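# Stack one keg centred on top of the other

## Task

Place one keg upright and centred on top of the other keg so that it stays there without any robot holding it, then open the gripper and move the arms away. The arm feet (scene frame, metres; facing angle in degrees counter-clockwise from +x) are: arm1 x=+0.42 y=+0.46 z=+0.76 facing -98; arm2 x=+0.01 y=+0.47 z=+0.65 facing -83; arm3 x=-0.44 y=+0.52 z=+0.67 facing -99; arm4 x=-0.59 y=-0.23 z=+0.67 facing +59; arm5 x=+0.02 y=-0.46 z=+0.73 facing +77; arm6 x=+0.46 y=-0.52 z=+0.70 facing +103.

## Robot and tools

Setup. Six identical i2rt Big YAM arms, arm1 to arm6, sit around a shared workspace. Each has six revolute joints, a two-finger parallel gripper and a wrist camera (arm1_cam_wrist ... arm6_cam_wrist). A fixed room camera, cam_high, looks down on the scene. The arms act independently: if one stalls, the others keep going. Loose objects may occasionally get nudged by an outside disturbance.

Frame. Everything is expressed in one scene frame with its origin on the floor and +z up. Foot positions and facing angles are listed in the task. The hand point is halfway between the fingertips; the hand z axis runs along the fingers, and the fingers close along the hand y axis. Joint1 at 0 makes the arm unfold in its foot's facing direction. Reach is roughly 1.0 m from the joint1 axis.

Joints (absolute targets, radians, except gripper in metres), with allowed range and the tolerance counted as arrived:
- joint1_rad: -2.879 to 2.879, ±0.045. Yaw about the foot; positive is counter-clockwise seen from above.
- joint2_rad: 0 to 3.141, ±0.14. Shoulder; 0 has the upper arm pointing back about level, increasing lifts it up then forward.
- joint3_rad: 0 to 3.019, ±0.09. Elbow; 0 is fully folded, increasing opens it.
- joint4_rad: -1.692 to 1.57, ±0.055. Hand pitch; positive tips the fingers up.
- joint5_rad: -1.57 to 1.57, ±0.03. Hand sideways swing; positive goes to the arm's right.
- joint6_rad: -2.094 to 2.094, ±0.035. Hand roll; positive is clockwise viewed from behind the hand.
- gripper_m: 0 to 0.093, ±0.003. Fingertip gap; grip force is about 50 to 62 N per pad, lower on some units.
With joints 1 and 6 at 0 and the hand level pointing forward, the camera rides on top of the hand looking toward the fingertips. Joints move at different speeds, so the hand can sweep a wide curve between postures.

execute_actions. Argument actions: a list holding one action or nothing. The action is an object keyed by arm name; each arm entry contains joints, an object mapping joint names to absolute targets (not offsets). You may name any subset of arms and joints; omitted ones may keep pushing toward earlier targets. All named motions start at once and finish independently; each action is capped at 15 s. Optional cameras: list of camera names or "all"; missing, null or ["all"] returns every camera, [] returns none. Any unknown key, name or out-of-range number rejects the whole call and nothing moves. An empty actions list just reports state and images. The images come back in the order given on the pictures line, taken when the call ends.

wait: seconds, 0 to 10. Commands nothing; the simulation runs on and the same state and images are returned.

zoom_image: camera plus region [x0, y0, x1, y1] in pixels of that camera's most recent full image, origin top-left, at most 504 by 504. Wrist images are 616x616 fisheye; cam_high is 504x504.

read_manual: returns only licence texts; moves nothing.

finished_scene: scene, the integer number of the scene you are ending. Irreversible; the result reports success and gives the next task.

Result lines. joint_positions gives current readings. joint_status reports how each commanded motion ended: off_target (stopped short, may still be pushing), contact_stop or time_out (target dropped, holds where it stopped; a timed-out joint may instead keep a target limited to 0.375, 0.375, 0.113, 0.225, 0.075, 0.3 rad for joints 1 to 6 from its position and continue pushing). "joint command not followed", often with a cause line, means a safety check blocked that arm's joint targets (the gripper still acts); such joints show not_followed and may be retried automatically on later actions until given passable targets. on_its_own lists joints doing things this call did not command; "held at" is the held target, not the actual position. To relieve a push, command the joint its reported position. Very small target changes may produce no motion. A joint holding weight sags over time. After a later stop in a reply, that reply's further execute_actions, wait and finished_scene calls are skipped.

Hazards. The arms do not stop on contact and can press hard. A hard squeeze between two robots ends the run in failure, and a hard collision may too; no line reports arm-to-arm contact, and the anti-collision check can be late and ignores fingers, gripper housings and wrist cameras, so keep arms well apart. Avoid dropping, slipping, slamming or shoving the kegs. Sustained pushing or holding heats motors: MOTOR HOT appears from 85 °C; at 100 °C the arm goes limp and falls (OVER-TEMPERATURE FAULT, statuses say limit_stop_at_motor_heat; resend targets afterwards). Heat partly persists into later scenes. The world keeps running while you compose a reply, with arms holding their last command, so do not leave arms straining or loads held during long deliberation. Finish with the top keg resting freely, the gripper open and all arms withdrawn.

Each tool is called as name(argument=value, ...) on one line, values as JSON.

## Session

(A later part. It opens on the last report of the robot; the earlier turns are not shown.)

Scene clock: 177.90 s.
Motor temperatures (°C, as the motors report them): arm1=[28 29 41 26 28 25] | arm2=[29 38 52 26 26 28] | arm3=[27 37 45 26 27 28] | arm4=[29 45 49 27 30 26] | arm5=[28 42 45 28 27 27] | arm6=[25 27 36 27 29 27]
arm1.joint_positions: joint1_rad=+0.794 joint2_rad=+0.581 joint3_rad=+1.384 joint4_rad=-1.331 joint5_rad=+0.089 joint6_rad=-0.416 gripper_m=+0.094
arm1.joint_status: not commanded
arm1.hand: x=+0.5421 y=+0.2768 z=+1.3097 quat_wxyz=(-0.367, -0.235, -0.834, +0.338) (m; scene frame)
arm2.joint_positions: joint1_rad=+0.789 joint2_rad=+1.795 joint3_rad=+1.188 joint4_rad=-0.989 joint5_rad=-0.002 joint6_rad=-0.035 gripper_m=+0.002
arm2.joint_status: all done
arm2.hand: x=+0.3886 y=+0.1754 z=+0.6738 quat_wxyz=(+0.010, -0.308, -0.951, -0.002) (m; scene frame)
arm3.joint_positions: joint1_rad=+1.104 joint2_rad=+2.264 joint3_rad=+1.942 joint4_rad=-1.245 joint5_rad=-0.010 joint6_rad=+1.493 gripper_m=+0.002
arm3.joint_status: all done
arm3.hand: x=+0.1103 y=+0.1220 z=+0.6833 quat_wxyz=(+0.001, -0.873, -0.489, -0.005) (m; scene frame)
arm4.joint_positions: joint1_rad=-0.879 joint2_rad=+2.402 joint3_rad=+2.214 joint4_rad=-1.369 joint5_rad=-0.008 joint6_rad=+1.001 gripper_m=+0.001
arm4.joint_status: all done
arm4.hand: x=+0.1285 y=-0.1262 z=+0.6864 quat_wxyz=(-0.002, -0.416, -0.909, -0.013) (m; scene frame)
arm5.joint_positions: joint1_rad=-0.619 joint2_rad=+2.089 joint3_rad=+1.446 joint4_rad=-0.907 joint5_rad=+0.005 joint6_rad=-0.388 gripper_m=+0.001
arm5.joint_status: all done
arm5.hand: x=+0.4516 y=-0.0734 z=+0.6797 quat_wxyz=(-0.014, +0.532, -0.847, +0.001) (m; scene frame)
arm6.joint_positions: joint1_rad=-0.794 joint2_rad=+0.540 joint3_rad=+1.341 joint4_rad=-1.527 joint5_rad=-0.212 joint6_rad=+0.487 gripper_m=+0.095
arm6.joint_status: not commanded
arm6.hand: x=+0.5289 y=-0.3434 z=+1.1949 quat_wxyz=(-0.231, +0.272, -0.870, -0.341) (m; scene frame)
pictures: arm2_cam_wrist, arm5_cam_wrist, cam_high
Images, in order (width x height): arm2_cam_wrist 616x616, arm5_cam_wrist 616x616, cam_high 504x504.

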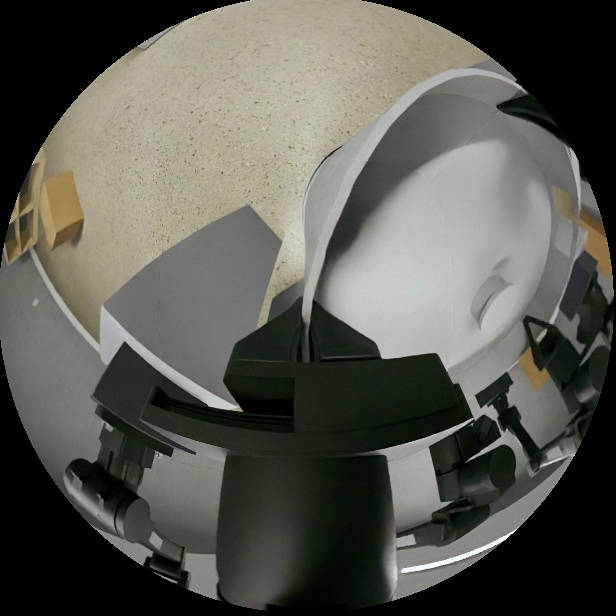

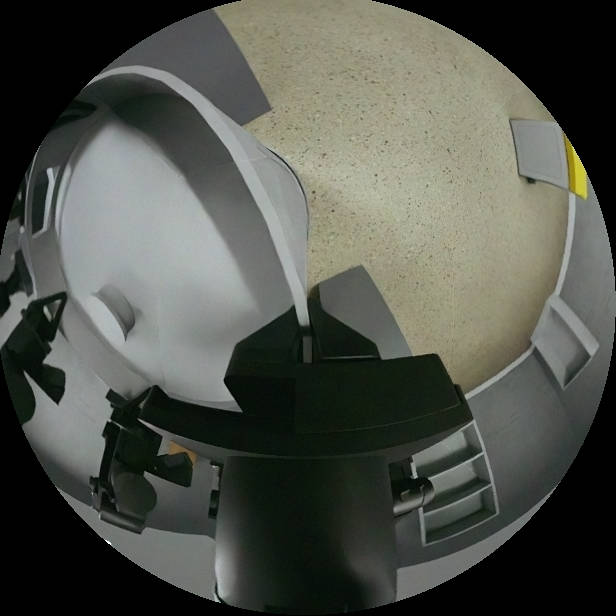

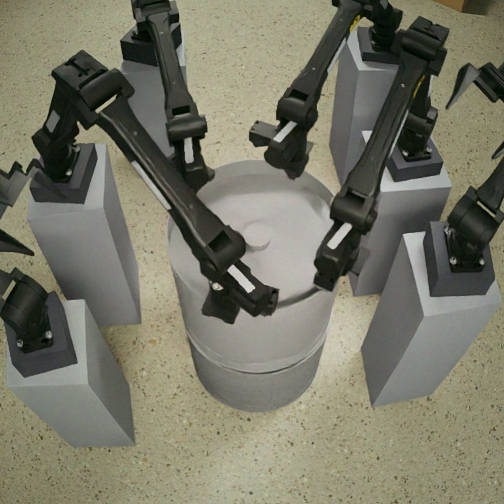

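execute_actions(actions=[{"arm2":{"joints":{"joint2_rad":1.62,"joint3_rad":1.27}},"arm3":{"joints":{"joint2_rad":2.30}},"arm4":{"joints":{"joint2_rad":2.47}},"arm5":{"joints":{"joint2_rad":2.0}}}], cameras=["cam_high","arm5_cam_wrist"])

zoom_image(camera="cam_high", region=[150,240,370,430])

zoom_image(camera="arm5_cam_wrist", region=[230,110,370,290])

Scene clock: 183.30 s.
Motor temperatures (°C, as the motors report them): arm1=[28 29 41 26 28 25] | arm2=[29 38 51 26 26 28] | arm3=[27 36 44 26 27 28] | arm4=[29 44 47 27 30 26] | arm5=[28 42 44 28 27 27] | arm6=[25 27 36 27 29 27]
arm1.joint_positions: joint1_rad=+0.794 joint2_rad=+0.581 joint3_rad=+1.384 joint4_rad=-1.331 joint5_rad=+0.089 joint6_rad=-0.416 gripper_m=+0.094
arm1.joint_status: not commanded
arm1.hand: x=+0.5421 y=+0.2768 z=+1.3097 quat_wxyz=(-0.367, -0.235, -0.834, +0.338) (m; scene frame)
arm2.joint_positions: joint1_rad=+0.789 joint2_rad=+1.792 joint3_rad=+1.188 joint4_rad=-0.989 joint5_rad=-0.001 joint6_rad=-0.035 gripper_m=+0.002
arm2.joint_status: joint2_rad time_out (moved -0.003 of -0.175); the others done
arm2.on_its_own: joint2_rad reads +1.792 and still pushes toward +1.620 since a time_out
arm2.hand: x=+0.3888 y=+0.1751 z=+0.6750 quat_wxyz=(+0.009, -0.308, -0.951, -0.001) (m; scene frame)
arm3.joint_positions: joint1_rad=+1.104 joint2_rad=+2.266 joint3_rad=+1.942 joint4_rad=-1.245 joint5_rad=-0.010 joint6_rad=+1.493 gripper_m=+0.002
arm3.joint_status: all done
arm3.hand: x=+0.1101 y=+0.1221 z=+0.6825 quat_wxyz=(+0.002, -0.873, -0.489, -0.004) (m; scene frame)
arm4.joint_positions: joint1_rad=-0.879 joint2_rad=+2.405 joint3_rad=+2.214 joint4_rad=-1.371 joint5_rad=-0.008 joint6_rad=+1.001 gripper_m=+0.001
arm4.joint_status: all done
arm4.hand: x=+0.1275 y=-0.1263 z=+0.6842 quat_wxyz=(+0.000, -0.416, -0.909, -0.011) (m; scene frame)
arm5.joint_positions: joint1_rad=-0.619 joint2_rad=+2.089 joint3_rad=+1.446 joint4_rad=-0.909 joint5_rad=+0.005 joint6_rad=-0.388 gripper_m=+0.001
arm5.joint_status: all done
arm5.hand: x=+0.4514 y=-0.0737 z=+0.6797 quat_wxyz=(-0.013, +0.532, -0.847, +0.001) (m; scene frame)
arm6.joint_positions: joint1_rad=-0.794 joint2_rad=+0.540 joint3_rad=+1.341 joint4_rad=-1.527 joint5_rad=-0.212 joint6_rad=+0.487 gripper_m=+0.095
arm6.joint_status: not commanded
arm6.hand: x=+0.5289 y=-0.3434 z=+1.1949 quat_wxyz=(-0.231, +0.272, -0.870, -0.341) (m; scene frame)
pictures: arm5_cam_wrist, cam_high
Images, in order (width x height): arm5_cam_wrist 616x616, cam_high 504x504.

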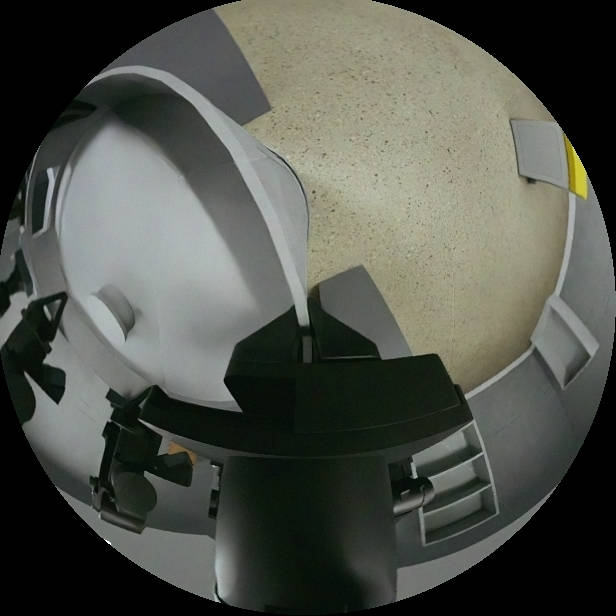

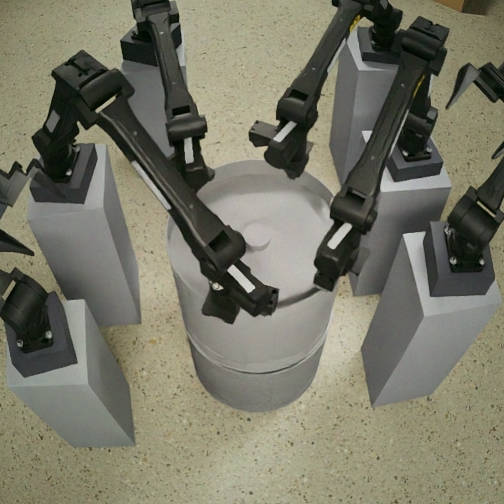

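Region (150, 240, 370, 430) of cam_high's 504x504 image, scaled by 2.291, with more detail than that image has; it fills the top 435 rows of this view, and the rest is white.

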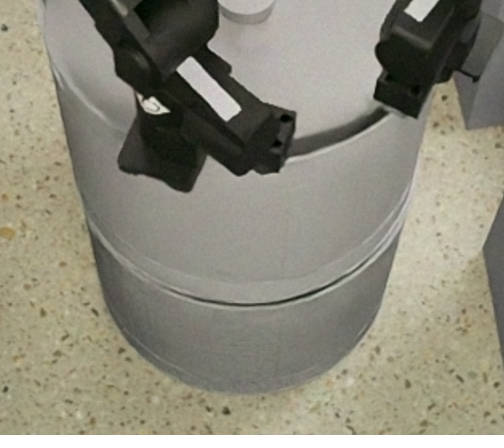

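Region (230, 110, 370, 290) of arm5_cam_wrist's 616x616 image, scaled by 2.800, with more detail than that image has.

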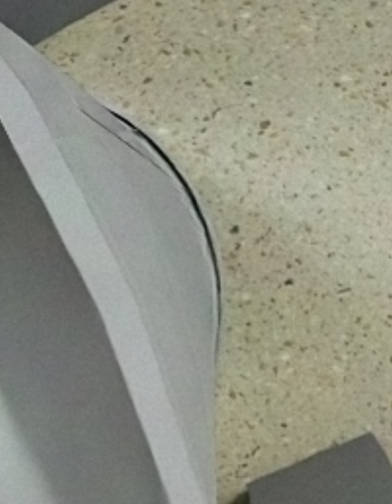

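execute_actions(actions=[{"arm2":{"joints":{"joint1_rad":0.845,"joint2_rad":1.54,"joint3_rad":1.33}},"arm3":{"joints":{"joint2_rad":2.13,"joint3_rad":2.08}},"arm4":{"joints":{"joint2_rad":2.29,"joint3_rad":2.36}},"arm5":{"joints":{"joint1_rad":-0.665,"joint2_rad":1.88,"joint3_rad":1.57}}}], cameras=["cam_high"])

zoom_image(camera="cam_high", region=[150,240,370,430])

Scene clock: 198.73 s.
Motor temperatures (°C, as the motors report them): arm1=[28 29 41 26 28 25] | arm2=[29 39 53 27 26 28] | arm3=[27 36 43 26 26 28] | arm4=[29 43 47 27 30 26] | arm5=[28 42 44 28 27 27] | arm6=[25 27 36 27 29 27]
arm1.joint_positions: joint1_rad=+0.794 joint2_rad=+0.581 joint3_rad=+1.384 joint4_rad=-1.331 joint5_rad=+0.089 joint6_rad=-0.416 gripper_m=+0.094
arm1.joint_status: not commanded
arm1.hand: x=+0.5421 y=+0.2768 z=+1.3097 quat_wxyz=(-0.367, -0.235, -0.834, +0.338) (m; scene frame)
arm2.joint_positions: joint1_rad=+0.792 joint2_rad=+1.784 joint3_rad=+1.188 joint4_rad=-0.983 joint5_rad=+0.009 joint6_rad=-0.033 gripper_m=+0.002
arm2.joint_status: joint1_rad time_out (moved +0.003 of +0.056); joint2_rad time_out (moved -0.009 of -0.252); joint3_rad time_out (moved +0.000 of +0.142)
arm2.on_its_own: joint1_rad reads +0.792 and still pushes toward +0.845 since a time_out; joint2_rad reads +1.784 and still pushes toward +1.540 since a time_out; joint3_rad reads +1.188 and still pushes toward +1.301 since a time_out
arm2.hand: x=+0.3906 y=+0.1734 z=+0.6790 quat_wxyz=(+0.004, -0.307, -0.952, +0.006) (m; scene frame)
arm3.joint_positions: joint1_rad=+1.103 joint2_rad=+2.266 joint3_rad=+1.954 joint4_rad=-1.252 joint5_rad=-0.011 joint6_rad=+1.493 gripper_m=+0.002
arm3.joint_status: joint3_rad time_out (moved +0.012 of +0.138); the others done
arm3.on_its_own: joint3_rad reads +1.954 and still pushes toward +2.067 since a time_out
arm3.hand: x=+0.1121 y=+0.1200 z=+0.6871 quat_wxyz=(-0.001, -0.873, -0.488, -0.006) (m; scene frame)
arm4.joint_positions: joint1_rad=-0.881 joint2_rad=+2.405 joint3_rad=+2.230 joint4_rad=-1.382 joint5_rad=-0.006 joint6_rad=+1.001 gripper_m=+0.001
arm4.joint_status: joint3_rad time_out (moved +0.016 of +0.146); the others done
arm4.on_its_own: joint3_rad reads +2.230 and still pushes toward +2.342 since a time_out
arm4.hand: x=+0.1300 y=-0.1272 z=+0.6903 quat_wxyz=(-0.002, -0.417, -0.909, -0.012) (m; scene frame)
arm5.joint_positions: joint1_rad=-0.623 joint2_rad=+2.082 joint3_rad=+1.449 joint4_rad=-0.912 joint5_rad=+0.001 joint6_rad=-0.390 gripper_m=+0.001
arm5.joint_status: joint2_rad time_out (moved -0.008 of -0.209); joint3_rad time_out (moved +0.003 of +0.124); the others done
arm5.on_its_own: joint2_rad reads +2.082 and still pushes toward +1.880 since a time_out; joint3_rad reads +1.449 and still pushes toward +1.561 since a time_out
arm5.hand: x=+0.4539 y=-0.0740 z=+0.6848 quat_wxyz=(-0.016, +0.530, -0.848, -0.001) (m; scene frame)
arm6.joint_positions: joint1_rad=-0.794 joint2_rad=+0.540 joint3_rad=+1.341 joint4_rad=-1.527 joint5_rad=-0.212 joint6_rad=+0.487 gripper_m=+0.095
arm6.joint_status: not commanded
arm6.hand: x=+0.5289 y=-0.3434 z=+1.1949 quat_wxyz=(-0.231, +0.272, -0.870, -0.341) (m; scene frame)
pictures: cam_high
Images, in order (width x height): cam_high 504x504.

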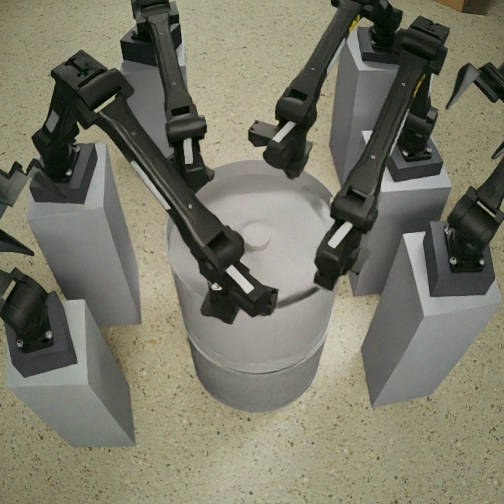

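Region (150, 240, 370, 430) of cam_high's 504x504 image, scaled by 2.291, with more detail than that image has; it fills the top 435 rows of this view, and the rest is white.

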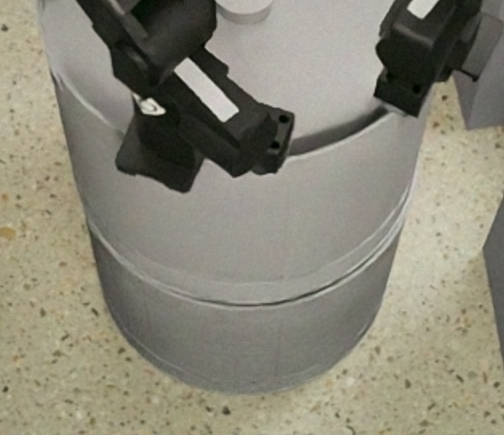

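Lifted with tilt kept; push a bit further +x.

execute_actions(actions=[{"arm2":{"joints":{"joint1_rad":0.88,"joint3_rad":1.36}},"arm3":{"joints":{"joint1_rad":1.115,"joint2_rad":2.17,"joint3_rad":2.09}},"arm4":{"joints":{"joint2_rad":2.33,"joint3_rad":2.37}},"arm5":{"joints":{"joint1_rad":-0.69,"joint2_rad":1.90,"joint3_rad":1.58}}}], cameras=["cam_high"])

zoom_image(camera="cam_high", region=[150,240,370,430])

Scene clock: 203.77 s.
Motor temperatures (°C, as the motors report them): arm1=[28 29 41 26 28 25] | arm2=[29 40 55 27 26 28] | arm3=[27 37 45 26 26 28] | arm4=[29 45 51 27 30 26] | arm5=[28 43 45 28 27 27] | arm6=[25 27 36 27 29 27]
arm1.joint_positions: joint1_rad=+0.794 joint2_rad=+0.581 joint3_rad=+1.384 joint4_rad=-1.331 joint5_rad=+0.089 joint6_rad=-0.416 gripper_m=+0.094
arm1.joint_status: not commanded
arm1.hand: x=+0.5421 y=+0.2768 z=+1.3097 quat_wxyz=(-0.367, -0.235, -0.834, +0.338) (m; scene frame)
arm2.joint_positions: joint1_rad=+0.794 joint2_rad=+1.784 joint3_rad=+1.191 joint4_rad=-0.983 joint5_rad=+0.012 joint6_rad=-0.033 gripper_m=+0.002
arm2.joint_status: joint1_rad time_out (moved +0.001 of +0.088); joint3_rad time_out (moved +0.002 of +0.172)
arm2.on_its_own: joint1_rad reads +0.794 and still pushes toward +0.880 since a time_out; joint2_rad reads +1.784 and still pushes toward +1.540 since a time_out; joint3_rad reads +1.191 and still pushes toward +1.303 since a time_out
arm2.hand: x=+0.3917 y=+0.1728 z=+0.6798 quat_wxyz=(+0.003, -0.307, -0.952, +0.008) (m; scene frame)
arm3.joint_positions: joint1_rad=+1.104 joint2_rad=+2.266 joint3_rad=+1.957 joint4_rad=-1.252 joint5_rad=-0.011 joint6_rad=+1.493 gripper_m=+0.002
arm3.joint_status: joint3_rad time_out (moved +0.003 of +0.136); the others done
arm3.on_its_own: joint3_rad reads +1.957 and still pushes toward +2.070 since a time_out
arm3.hand: x=+0.1131 y=+0.1196 z=+0.6882 quat_wxyz=(-0.002, -0.873, -0.488, -0.007) (m; scene frame)
arm4.joint_positions: joint1_rad=-0.881 joint2_rad=+2.406 joint3_rad=+2.233 joint4_rad=-1.383 joint5_rad=-0.006 joint6_rad=+1.001 gripper_m=+0.001
arm4.joint_status: joint3_rad time_out (moved +0.003 of +0.140); the others done
arm4.on_its_own: joint3_rad reads +2.233 and still pushes toward +2.345 since a time_out
arm4.hand: x=+0.1307 y=-0.1276 z=+0.6905 quat_wxyz=(-0.003, -0.417, -0.909, -0.012) (m; scene frame)
arm5.joint_positions: joint1_rad=-0.627 joint2_rad=+2.082 joint3_rad=+1.449 joint4_rad=-0.912 joint5_rad=-0.003 joint6_rad=-0.392 gripper_m=+0.001
arm5.joint_status: joint1_rad time_out (moved -0.003 of -0.067); joint2_rad time_out (moved +0.000 of -0.182); joint3_rad time_out (moved +0.000 of +0.131)
arm5.on_its_own: joint1_rad reads -0.627 and still pushes toward -0.690 since a time_out; joint2_rad reads +2.082 and still pushes toward +1.900 since a time_out; joint3_rad reads +1.449 and still pushes toward +1.561 since a time_out
arm5.hand: x=+0.4549 y=-0.0751 z=+0.6848 quat_wxyz=(-0.016, +0.530, -0.848, -0.003) (m; scene frame)
arm6.joint_positions: joint1_rad=-0.794 joint2_rad=+0.540 joint3_rad=+1.341 joint4_rad=-1.527 joint5_rad=-0.212 joint6_rad=+0.487 gripper_m=+0.095
arm6.joint_status: not commanded
arm6.hand: x=+0.5289 y=-0.3434 z=+1.1949 quat_wxyz=(-0.231, +0.272, -0.870, -0.341) (m; scene frame)
pictures: cam_high
Images, in order (width x height): cam_high 504x504.

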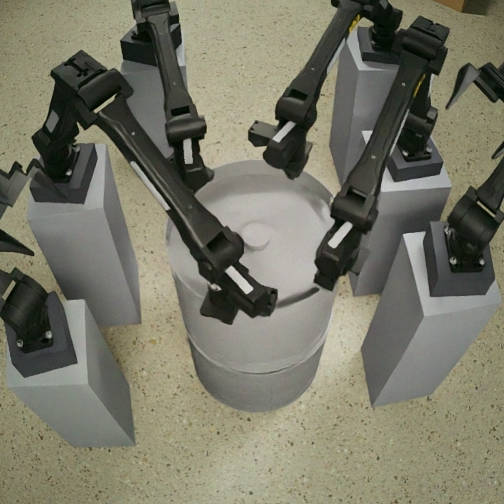

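Region (150, 240, 370, 430) of cam_high's 504x504 image, scaled by 2.291, with more detail than that image has; it fills the top 435 rows of this view, and the rest is white.

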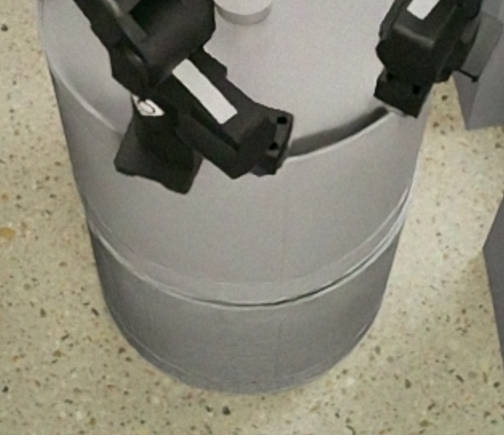

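execute_actions(actions=[{"arm2":{"joints":{"joint1_rad":0.835,"joint2_rad":1.49,"joint3_rad":1.33}},"arm3":{"joints":{"joint1_rad":1.11,"joint3_rad":2.06}},"arm4":{"joints":{"joint3_rad":2.33}},"arm5":{"joints":{"joint1_rad":-0.65,"joint2_rad":1.855,"joint3_rad":1.56}}}], cameras=["cam_high","arm2_cam_wrist","arm4_cam_wrist"])

zoom_image(camera="cam_high", region=[150,240,370,430])

zoom_image(camera="arm4_cam_wrist", region=[220,100,360,280])

zoom_image(camera="arm2_cam_wrist", region=[260,110,400,290])

Scene clock: 214.37 s.
Motor temperatures (°C, as the motors report them): arm1=[28 29 41 26 28 25] | arm2=[30 42 57 27 26 28] | arm3=[27 37 48 26 26 28] | arm4=[29 46 54 27 30 26] | arm5=[28 45 48 28 27 27] | arm6=[25 27 36 27 29 27]
arm1.joint_positions: joint1_rad=+0.794 joint2_rad=+0.581 joint3_rad=+1.384 joint4_rad=-1.331 joint5_rad=+0.089 joint6_rad=-0.416 gripper_m=+0.094
arm1.joint_status: not commanded
arm1.hand: x=+0.5421 y=+0.2768 z=+1.3097 quat_wxyz=(-0.367, -0.235, -0.834, +0.338) (m; scene frame)
arm2.joint_positions: joint1_rad=+0.792 joint2_rad=+1.757 joint3_rad=+1.191 joint4_rad=-0.983 joint5_rad=-0.011 joint6_rad=-0.033 gripper_m=+0.002
arm2.joint_status: joint2_rad time_out (moved -0.027 of -0.294); joint3_rad time_out (moved +0.000 of +0.139); the others done
arm2.on_its_own: joint2_rad reads +1.757 and still pushes toward +1.490 since a time_out; joint3_rad reads +1.191 and still pushes toward +1.303 since a time_out
arm2.hand: x=+0.3956 y=+0.1737 z=+0.6921 quat_wxyz=(-0.014, -0.307, -0.951, +0.002) (m; scene frame)
arm3.joint_positions: joint1_rad=+1.104 joint2_rad=+2.266 joint3_rad=+1.959 joint4_rad=-1.249 joint5_rad=-0.031 joint6_rad=+1.492 gripper_m=+0.002
arm3.joint_status: joint3_rad time_out (moved +0.002 of +0.103); the others done
arm3.on_its_own: joint3_rad reads +1.959 and still pushes toward +2.060 since a time_out
arm3.hand: x=+0.1166 y=+0.1217 z=+0.6890 quat_wxyz=(+0.000, -0.872, -0.489, -0.017) (m; scene frame)
arm4.joint_positions: joint1_rad=-0.882 joint2_rad=+2.408 joint3_rad=+2.233 joint4_rad=-1.363 joint5_rad=-0.012 joint6_rad=+0.997 gripper_m=+0.001
arm4.joint_status: joint3_rad time_out (moved +0.000 of +0.097)
arm4.on_its_own: joint3_rad reads +2.233 and still pushes toward +2.330 since a time_out
arm4.hand: x=+0.1350 y=-0.1263 z=+0.6890 quat_wxyz=(-0.009, -0.415, -0.909, -0.019) (m; scene frame)
arm5.joint_positions: joint1_rad=-0.625 joint2_rad=+2.063 joint3_rad=+1.449 joint4_rad=-0.906 joint5_rad=+0.005 joint6_rad=-0.394 gripper_m=+0.001
arm5.joint_status: joint2_rad time_out (moved -0.018 of -0.227); joint3_rad time_out (moved +0.000 of +0.111); the others done
arm5.on_its_own: joint2_rad reads +2.063 and still pushes toward +1.855 since a time_out; joint3_rad reads +1.449 and still pushes toward +1.560 since a time_out
arm5.hand: x=+0.4586 y=-0.0723 z=+0.6951 quat_wxyz=(-0.029, +0.531, -0.847, -0.001) (m; scene frame)
arm6.joint_positions: joint1_rad=-0.794 joint2_rad=+0.540 joint3_rad=+1.341 joint4_rad=-1.527 joint5_rad=-0.212 joint6_rad=+0.487 gripper_m=+0.095
arm6.joint_status: not commanded
arm6.hand: x=+0.5289 y=-0.3434 z=+1.1949 quat_wxyz=(-0.231, +0.272, -0.870, -0.341) (m; scene frame)
pictures: arm2_cam_wrist, arm4_cam_wrist, cam_high
Images, in order (width x height): arm2_cam_wrist 616x616, arm4_cam_wrist 616x616, cam_high 504x504.

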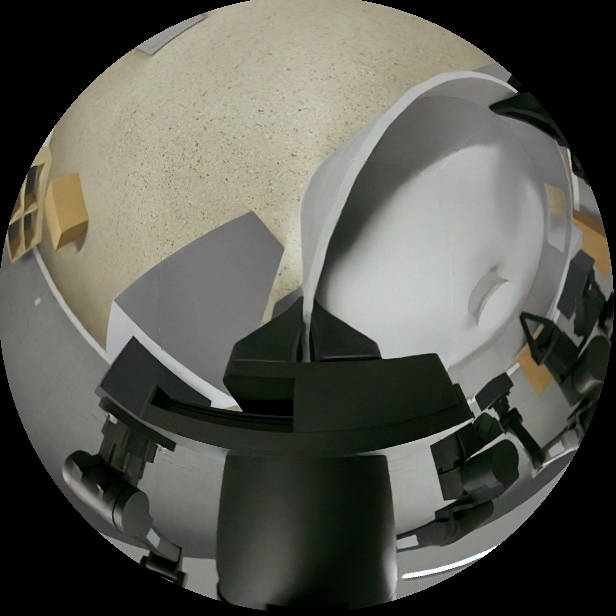

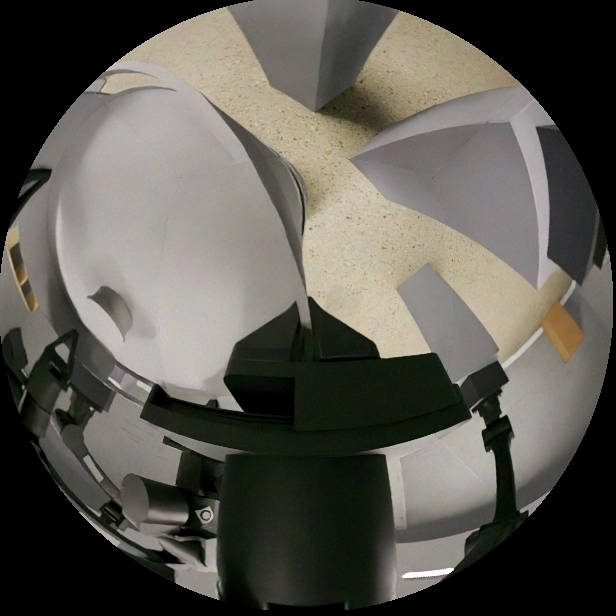

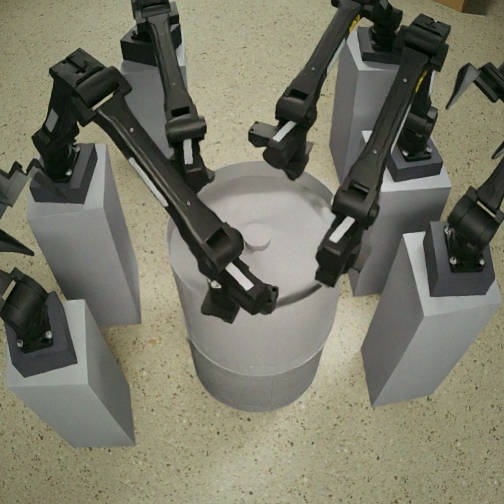

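Region (150, 240, 370, 430) of cam_high's 504x504 image, scaled by 2.291, with more detail than that image has; it fills the top 435 rows of this view, and the rest is white.

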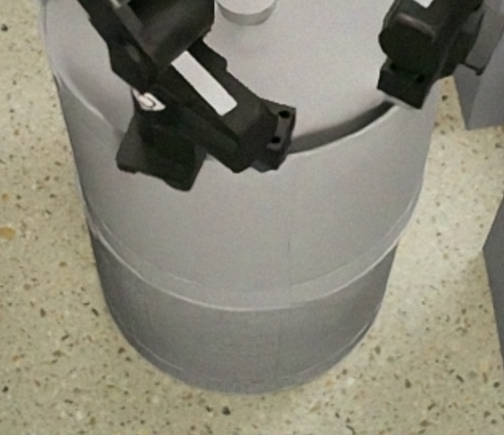

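Region (220, 100, 360, 280) of arm4_cam_wrist's 616x616 image, scaled by 2.800, with more detail than that image has.

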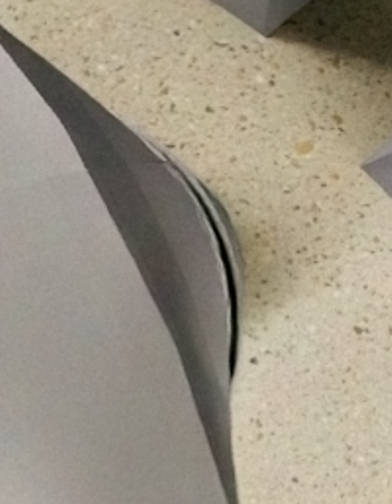

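Region (260, 110, 400, 290) of arm2_cam_wrist's 616x616 image, scaled by 2.800, with more detail than that image has.

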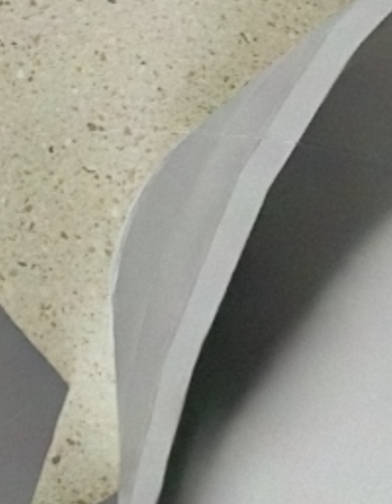

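Now lower the +x side first, keeping arms 3/4 up.

execute_actions(actions=[{"arm2":{"joints":{"joint1_rad":0.81,"joint2_rad":1.66,"joint3_rad":1.265}},"arm3":{"joints":{"joint3_rad":2.03}},"arm4":{"joints":{"joint3_rad":2.30}},"arm5":{"joints":{"joint1_rad":-0.635,"joint2_rad":1.985,"joint3_rad":1.515}}}], cameras=["arm5_cam_wrist","arm2_cam_wrist","arm4_cam_wrist"])

zoom_image(camera="arm5_cam_wrist", region=[230,110,370,290])

zoom_image(camera="arm4_cam_wrist", region=[220,100,360,280])

zoom_image(camera="arm2_cam_wrist", region=[260,110,400,290])

Scene clock: 219.83 s.
Motor temperatures (°C, as the motors report them): arm1=[28 29 41 26 28 25] | arm2=[30 42 57 27 26 28] | arm3=[27 38 49 26 27 28] | arm4=[29 47 54 27 30 26] | arm5=[28 45 48 28 27 27] | arm6=[25 27 36 27 29 27]
arm1.joint_positions: joint1_rad=+0.794 joint2_rad=+0.581 joint3_rad=+1.384 joint4_rad=-1.331 joint5_rad=+0.089 joint6_rad=-0.416 gripper_m=+0.094
arm1.joint_status: not commanded
arm1.hand: x=+0.5421 y=+0.2768 z=+1.3097 quat_wxyz=(-0.367, -0.235, -0.834, +0.338) (m; scene frame)
arm2.joint_positions: joint1_rad=+0.792 joint2_rad=+1.776 joint3_rad=+1.191 joint4_rad=-0.983 joint5_rad=-0.010 joint6_rad=-0.033 gripper_m=+0.002
arm2.joint_status: all done
arm2.hand: x=+0.3938 y=+0.1747 z=+0.6835 quat_wxyz=(-0.004, -0.308, -0.952, -0.001) (m; scene frame)
arm3.joint_positions: joint1_rad=+1.105 joint2_rad=+2.266 joint3_rad=+1.959 joint4_rad=-1.246 joint5_rad=-0.026 joint6_rad=+1.493 gripper_m=+0.002
arm3.joint_status: all done
arm3.hand: x=+0.1170 y=+0.1211 z=+0.6890 quat_wxyz=(-0.003, -0.872, -0.489, -0.015) (m; scene frame)
arm4.joint_positions: joint1_rad=-0.882 joint2_rad=+2.411 joint3_rad=+2.233 joint4_rad=-1.364 joint5_rad=-0.013 joint6_rad=+0.997 gripper_m=+0.001
arm4.joint_status: all done
arm4.hand: x=+0.1347 y=-0.1264 z=+0.6873 quat_wxyz=(-0.007, -0.416, -0.909, -0.019) (m; scene frame)
arm5.joint_positions: joint1_rad=-0.625 joint2_rad=+2.079 joint3_rad=+1.449 joint4_rad=-0.903 joint5_rad=+0.005 joint6_rad=-0.394 gripper_m=+0.001
arm5.joint_status: all done
arm5.hand: x=+0.4572 y=-0.0733 z=+0.6866 quat_wxyz=(-0.023, +0.531, -0.847, +0.000) (m; scene frame)
arm6.joint_positions: joint1_rad=-0.794 joint2_rad=+0.540 joint3_rad=+1.341 joint4_rad=-1.527 joint5_rad=-0.212 joint6_rad=+0.487 gripper_m=+0.095
arm6.joint_status: not commanded
arm6.hand: x=+0.5289 y=-0.3434 z=+1.1949 quat_wxyz=(-0.231, +0.272, -0.870, -0.341) (m; scene frame)
pictures: arm2_cam_wrist, arm4_cam_wrist, arm5_cam_wrist
Images, in order (width x height): arm2_cam_wrist 616x616, arm4_cam_wrist 616x616, arm5_cam_wrist 616x616.

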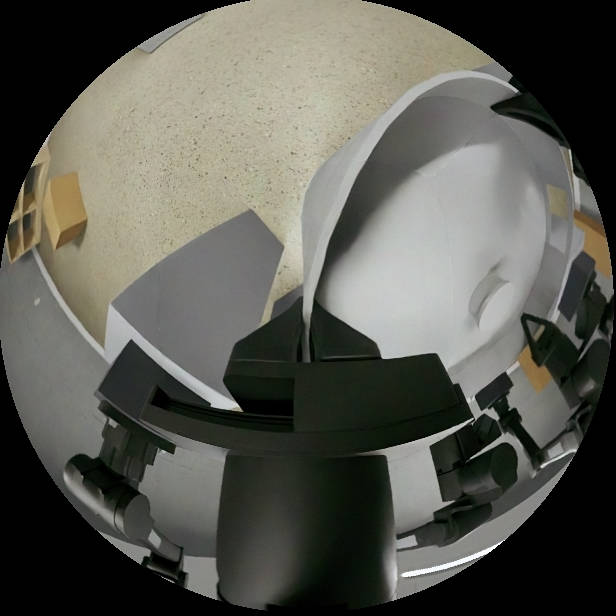

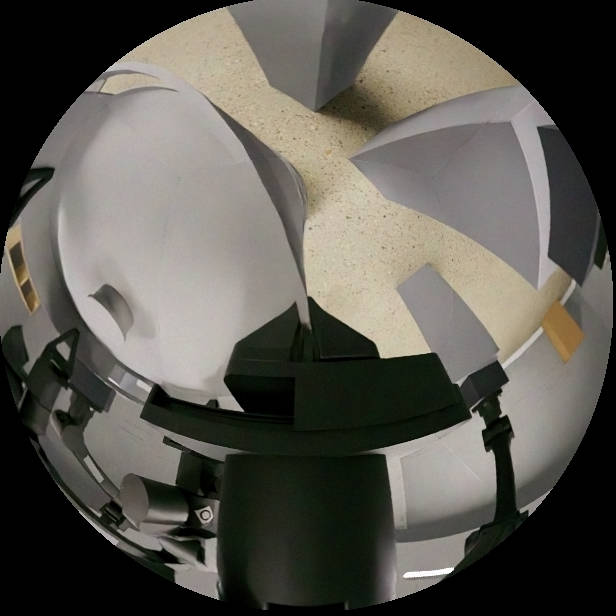

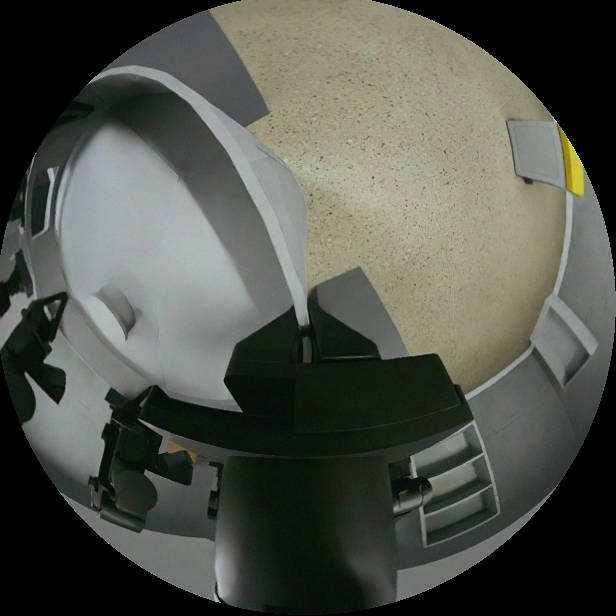

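Region (230, 110, 370, 290) of arm5_cam_wrist's 616x616 image, scaled by 2.800, with more detail than that image has.

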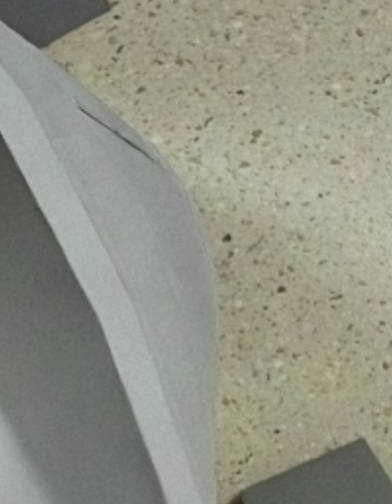

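Region (220, 100, 360, 280) of arm4_cam_wrist's 616x616 image, scaled by 2.800, with more detail than that image has.

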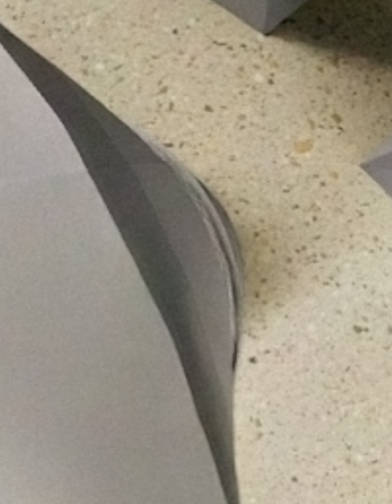

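Region (260, 110, 400, 290) of arm2_cam_wrist's 616x616 image, scaled by 2.800, with more detail than that image has.

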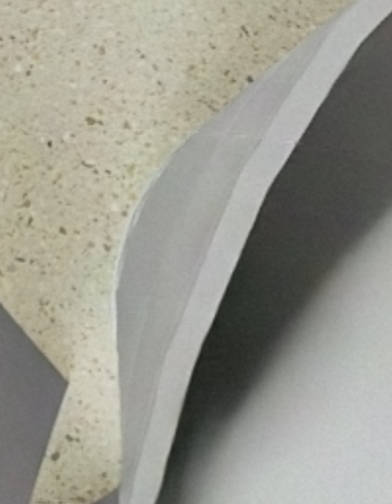

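execute_actions(actions=[{"arm2":{"joints":{"joint2_rad":1.715,"joint3_rad":1.24}},"arm3":{"joints":{"joint2_rad":2.22,"joint3_rad":2.0}},"arm4":{"joints":{"joint2_rad":2.365,"joint3_rad":2.275}},"arm5":{"joints":{"joint2_rad":2.035,"joint3_rad":1.49}}}], cameras=["arm5_cam_wrist","arm2_cam_wrist","arm4_cam_wrist"])

zoom_image(camera="arm5_cam_wrist", region=[230,110,370,290])

zoom_image(camera="arm4_cam_wrist", region=[220,100,360,280])

zoom_image(camera="arm2_cam_wrist", region=[260,110,400,290])

Scene clock: 224.87 s.
Motor temperatures (°C, as the motors report them): arm1=[28 29 41 26 28 25] | arm2=[29 41 56 27 26 28] | arm3=[27 38 48 26 27 28] | arm4=[29 47 53 27 30 26] | arm5=[28 45 48 28 27 27] | arm6=[25 27 36 27 29 27]
arm1.joint_positions: joint1_rad=+0.794 joint2_rad=+0.581 joint3_rad=+1.384 joint4_rad=-1.331 joint5_rad=+0.089 joint6_rad=-0.416 gripper_m=+0.094
arm1.joint_status: not commanded
arm1.hand: x=+0.5421 y=+0.2768 z=+1.3097 quat_wxyz=(-0.367, -0.235, -0.834, +0.338) (m; scene frame)
arm2.joint_positions: joint1_rad=+0.792 joint2_rad=+1.780 joint3_rad=+1.191 joint4_rad=-0.983 joint5_rad=-0.012 joint6_rad=-0.033 gripper_m=+0.002
arm2.joint_status: all done
arm2.hand: x=+0.3938 y=+0.1753 z=+0.6813 quat_wxyz=(-0.002, -0.308, -0.952, -0.003) (m; scene frame)
arm3.joint_positions: joint1_rad=+1.106 joint2_rad=+2.268 joint3_rad=+1.959 joint4_rad=-1.246 joint5_rad=-0.025 joint6_rad=+1.494 gripper_m=+0.002
arm3.joint_status: all done
arm3.hand: x=+0.1171 y=+0.1218 z=+0.6875 quat_wxyz=(-0.002, -0.872, -0.489, -0.014) (m; scene frame)
arm4.joint_positions: joint1_rad=-0.882 joint2_rad=+2.412 joint3_rad=+2.233 joint4_rad=-1.362 joint5_rad=-0.013 joint6_rad=+0.997 gripper_m=+0.001
arm4.joint_status: all done
arm4.hand: x=+0.1349 y=-0.1264 z=+0.6863 quat_wxyz=(-0.007, -0.416, -0.909, -0.019) (m; scene frame)
arm5.joint_positions: joint1_rad=-0.625 joint2_rad=+2.083 joint3_rad=+1.450 joint4_rad=-0.903 joint5_rad=+0.005 joint6_rad=-0.394 gripper_m=+0.001
arm5.joint_status: all done
arm5.hand: x=+0.4572 y=-0.0733 z=+0.6847 quat_wxyz=(-0.021, +0.531, -0.847, +0.000) (m; scene frame)
arm6.joint_positions: joint1_rad=-0.794 joint2_rad=+0.540 joint3_rad=+1.341 joint4_rad=-1.527 joint5_rad=-0.212 joint6_rad=+0.487 gripper_m=+0.095
arm6.joint_status: not commanded
arm6.hand: x=+0.5289 y=-0.3434 z=+1.1949 quat_wxyz=(-0.231, +0.272, -0.870, -0.341) (m; scene frame)
pictures: arm2_cam_wrist, arm4_cam_wrist, arm5_cam_wrist
Images, in order (width x height): arm2_cam_wrist 616x616, arm4_cam_wrist 616x616, arm5_cam_wrist 616x616.

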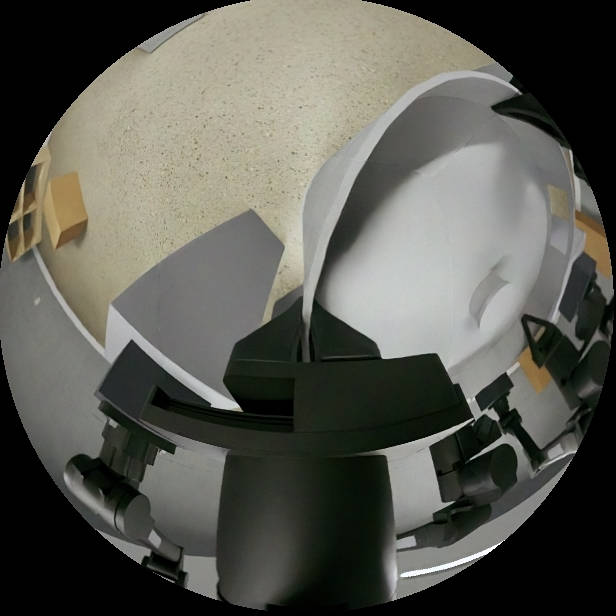

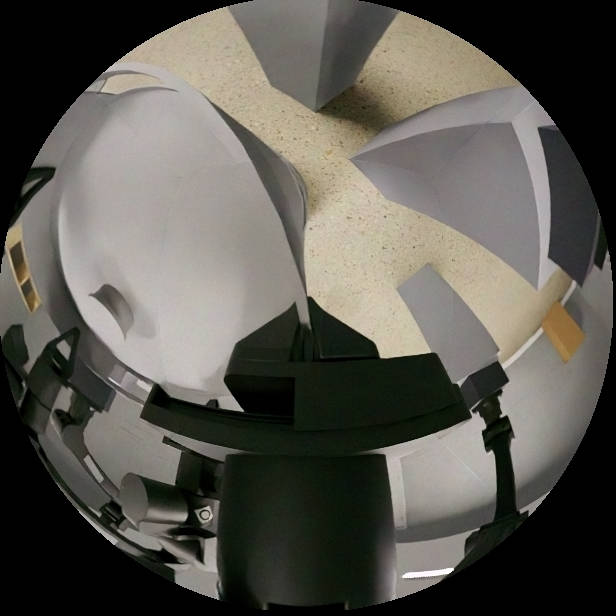

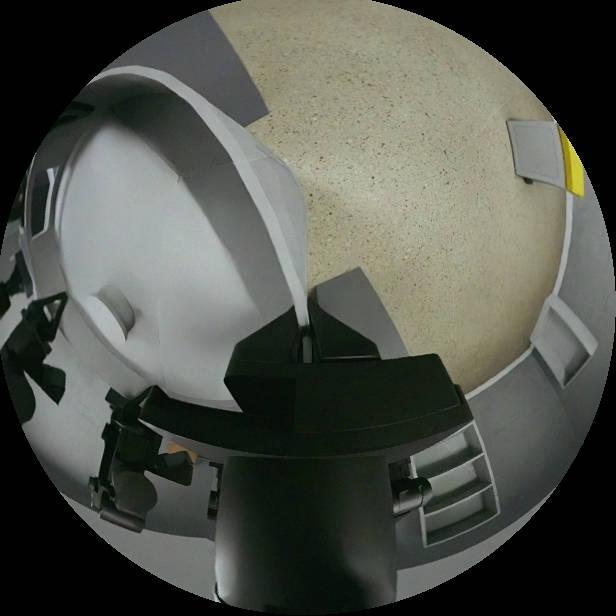

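Region (230, 110, 370, 290) of arm5_cam_wrist's 616x616 image, scaled by 2.800, with more detail than that image has.

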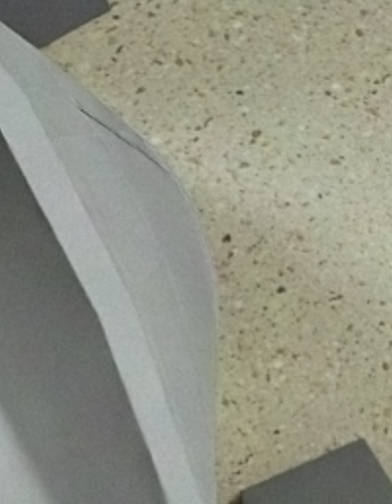

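Region (220, 100, 360, 280) of arm4_cam_wrist's 616x616 image, scaled by 2.800, with more detail than that image has.

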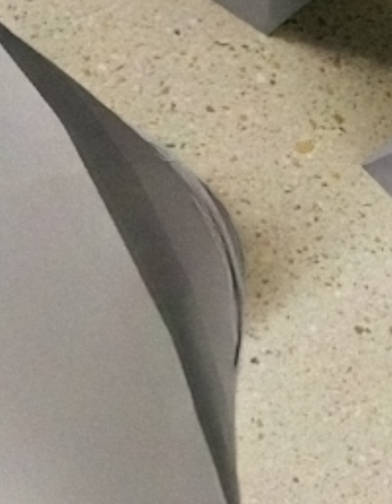

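Region (260, 110, 400, 290) of arm2_cam_wrist's 616x616 image, scaled by 2.800, with more detail than that image has.

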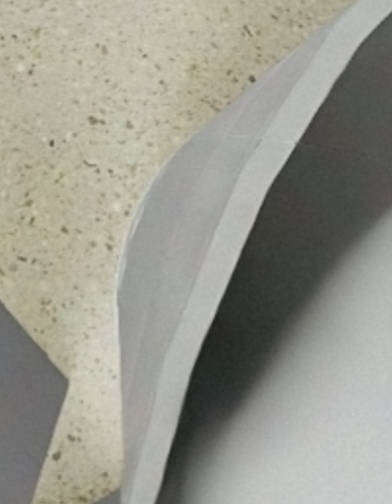

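The +x side now catches. Unload fully and check.

execute_actions(actions=[{"arm2":{"joints":{"joint1_rad":0.792,"joint2_rad":1.775,"joint3_rad":1.2,"joint4_rad":-0.983}},"arm3":{"joints":{"joint2_rad":2.265,"joint3_rad":1.965,"joint4_rad":-1.246}},"arm4":{"joints":{"joint2_rad":2.41,"joint3_rad":2.24,"joint4_rad":-1.362}},"arm5":{"joints":{"joint1_rad":-0.625,"joint2_rad":2.08,"joint3_rad":1.455,"joint4_rad":-0.903}}}], cameras=["cam_high","arm4_cam_wrist"])

zoom_image(camera="arm4_cam_wrist", region=[220,100,360,280])

Scene clock: 230.03 s.
Motor temperatures (°C, as the motors report them): arm1=[28 29 41 26 28 25] | arm2=[29 40 54 27 26 28] | arm3=[27 38 47 26 27 28] | arm4=[29 47 51 27 30 26] | arm5=[28 44 47 28 27 27] | arm6=[25 27 37 27 29 27]
arm1.joint_positions: joint1_rad=+0.794 joint2_rad=+0.581 joint3_rad=+1.384 joint4_rad=-1.331 joint5_rad=+0.089 joint6_rad=-0.416 gripper_m=+0.094
arm1.joint_status: not commanded
arm1.hand: x=+0.5421 y=+0.2768 z=+1.3097 quat_wxyz=(-0.367, -0.235, -0.834, +0.338) (m; scene frame)
arm2.joint_positions: joint1_rad=+0.797 joint2_rad=+1.790 joint3_rad=+1.191 joint4_rad=-0.978 joint5_rad=-0.016 joint6_rad=-0.028 gripper_m=+0.002
arm2.joint_status: all done
arm2.hand: x=+0.3958 y=+0.1774 z=+0.6769 quat_wxyz=(-0.001, -0.308, -0.952, -0.005) (m; scene frame)
arm3.joint_positions: joint1_rad=+1.112 joint2_rad=+2.269 joint3_rad=+1.955 joint4_rad=-1.240 joint5_rad=-0.019 joint6_rad=+1.499 gripper_m=+0.002
arm3.joint_status: all done
arm3.hand: x=+0.1190 y=+0.1244 z=+0.6852 quat_wxyz=(-0.004, -0.872, -0.489, -0.012) (m; scene frame)
arm4.joint_positions: joint1_rad=-0.880 joint2_rad=+2.414 joint3_rad=+2.233 joint4_rad=-1.352 joint5_rad=-0.015 joint6_rad=+1.002 gripper_m=+0.001
arm4.joint_status: all done
arm4.hand: x=+0.1370 y=-0.1244 z=+0.6853 quat_wxyz=(-0.010, -0.417, -0.909, -0.022) (m; scene frame)
arm5.joint_positions: joint1_rad=-0.625 joint2_rad=+2.089 joint3_rad=+1.450 joint4_rad=-0.886 joint5_rad=+0.005 joint6_rad=-0.394 gripper_m=+0.001
arm5.joint_status: all done
arm5.hand: x=+0.4596 y=-0.0712 z=+0.6815 quat_wxyz=(-0.027, +0.531, -0.847, -0.001) (m; scene frame)
arm6.joint_positions: joint1_rad=-0.794 joint2_rad=+0.540 joint3_rad=+1.341 joint4_rad=-1.527 joint5_rad=-0.212 joint6_rad=+0.487 gripper_m=+0.095
arm6.joint_status: not commanded
arm6.hand: x=+0.5289 y=-0.3434 z=+1.1949 quat_wxyz=(-0.231, +0.272, -0.870, -0.341) (m; scene frame)
pictures: arm4_cam_wrist, cam_high
Images, in order (width x height): arm4_cam_wrist 616x616, cam_high 504x504.

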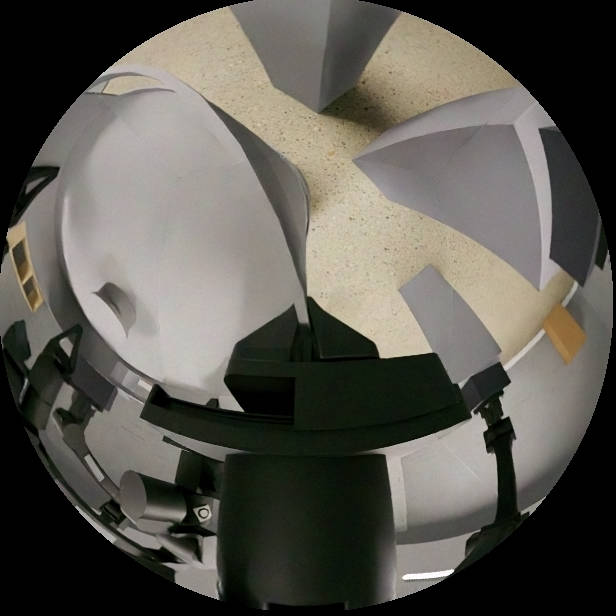

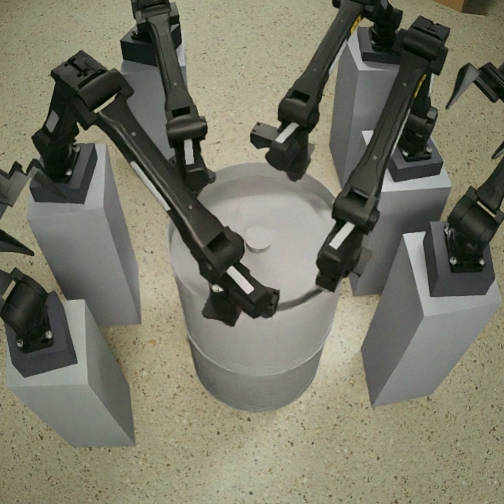

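Region (220, 100, 360, 280) of arm4_cam_wrist's 616x616 image, scaled by 2.800, with more detail than that image has.

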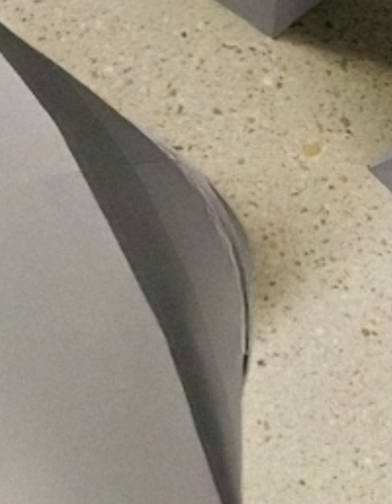

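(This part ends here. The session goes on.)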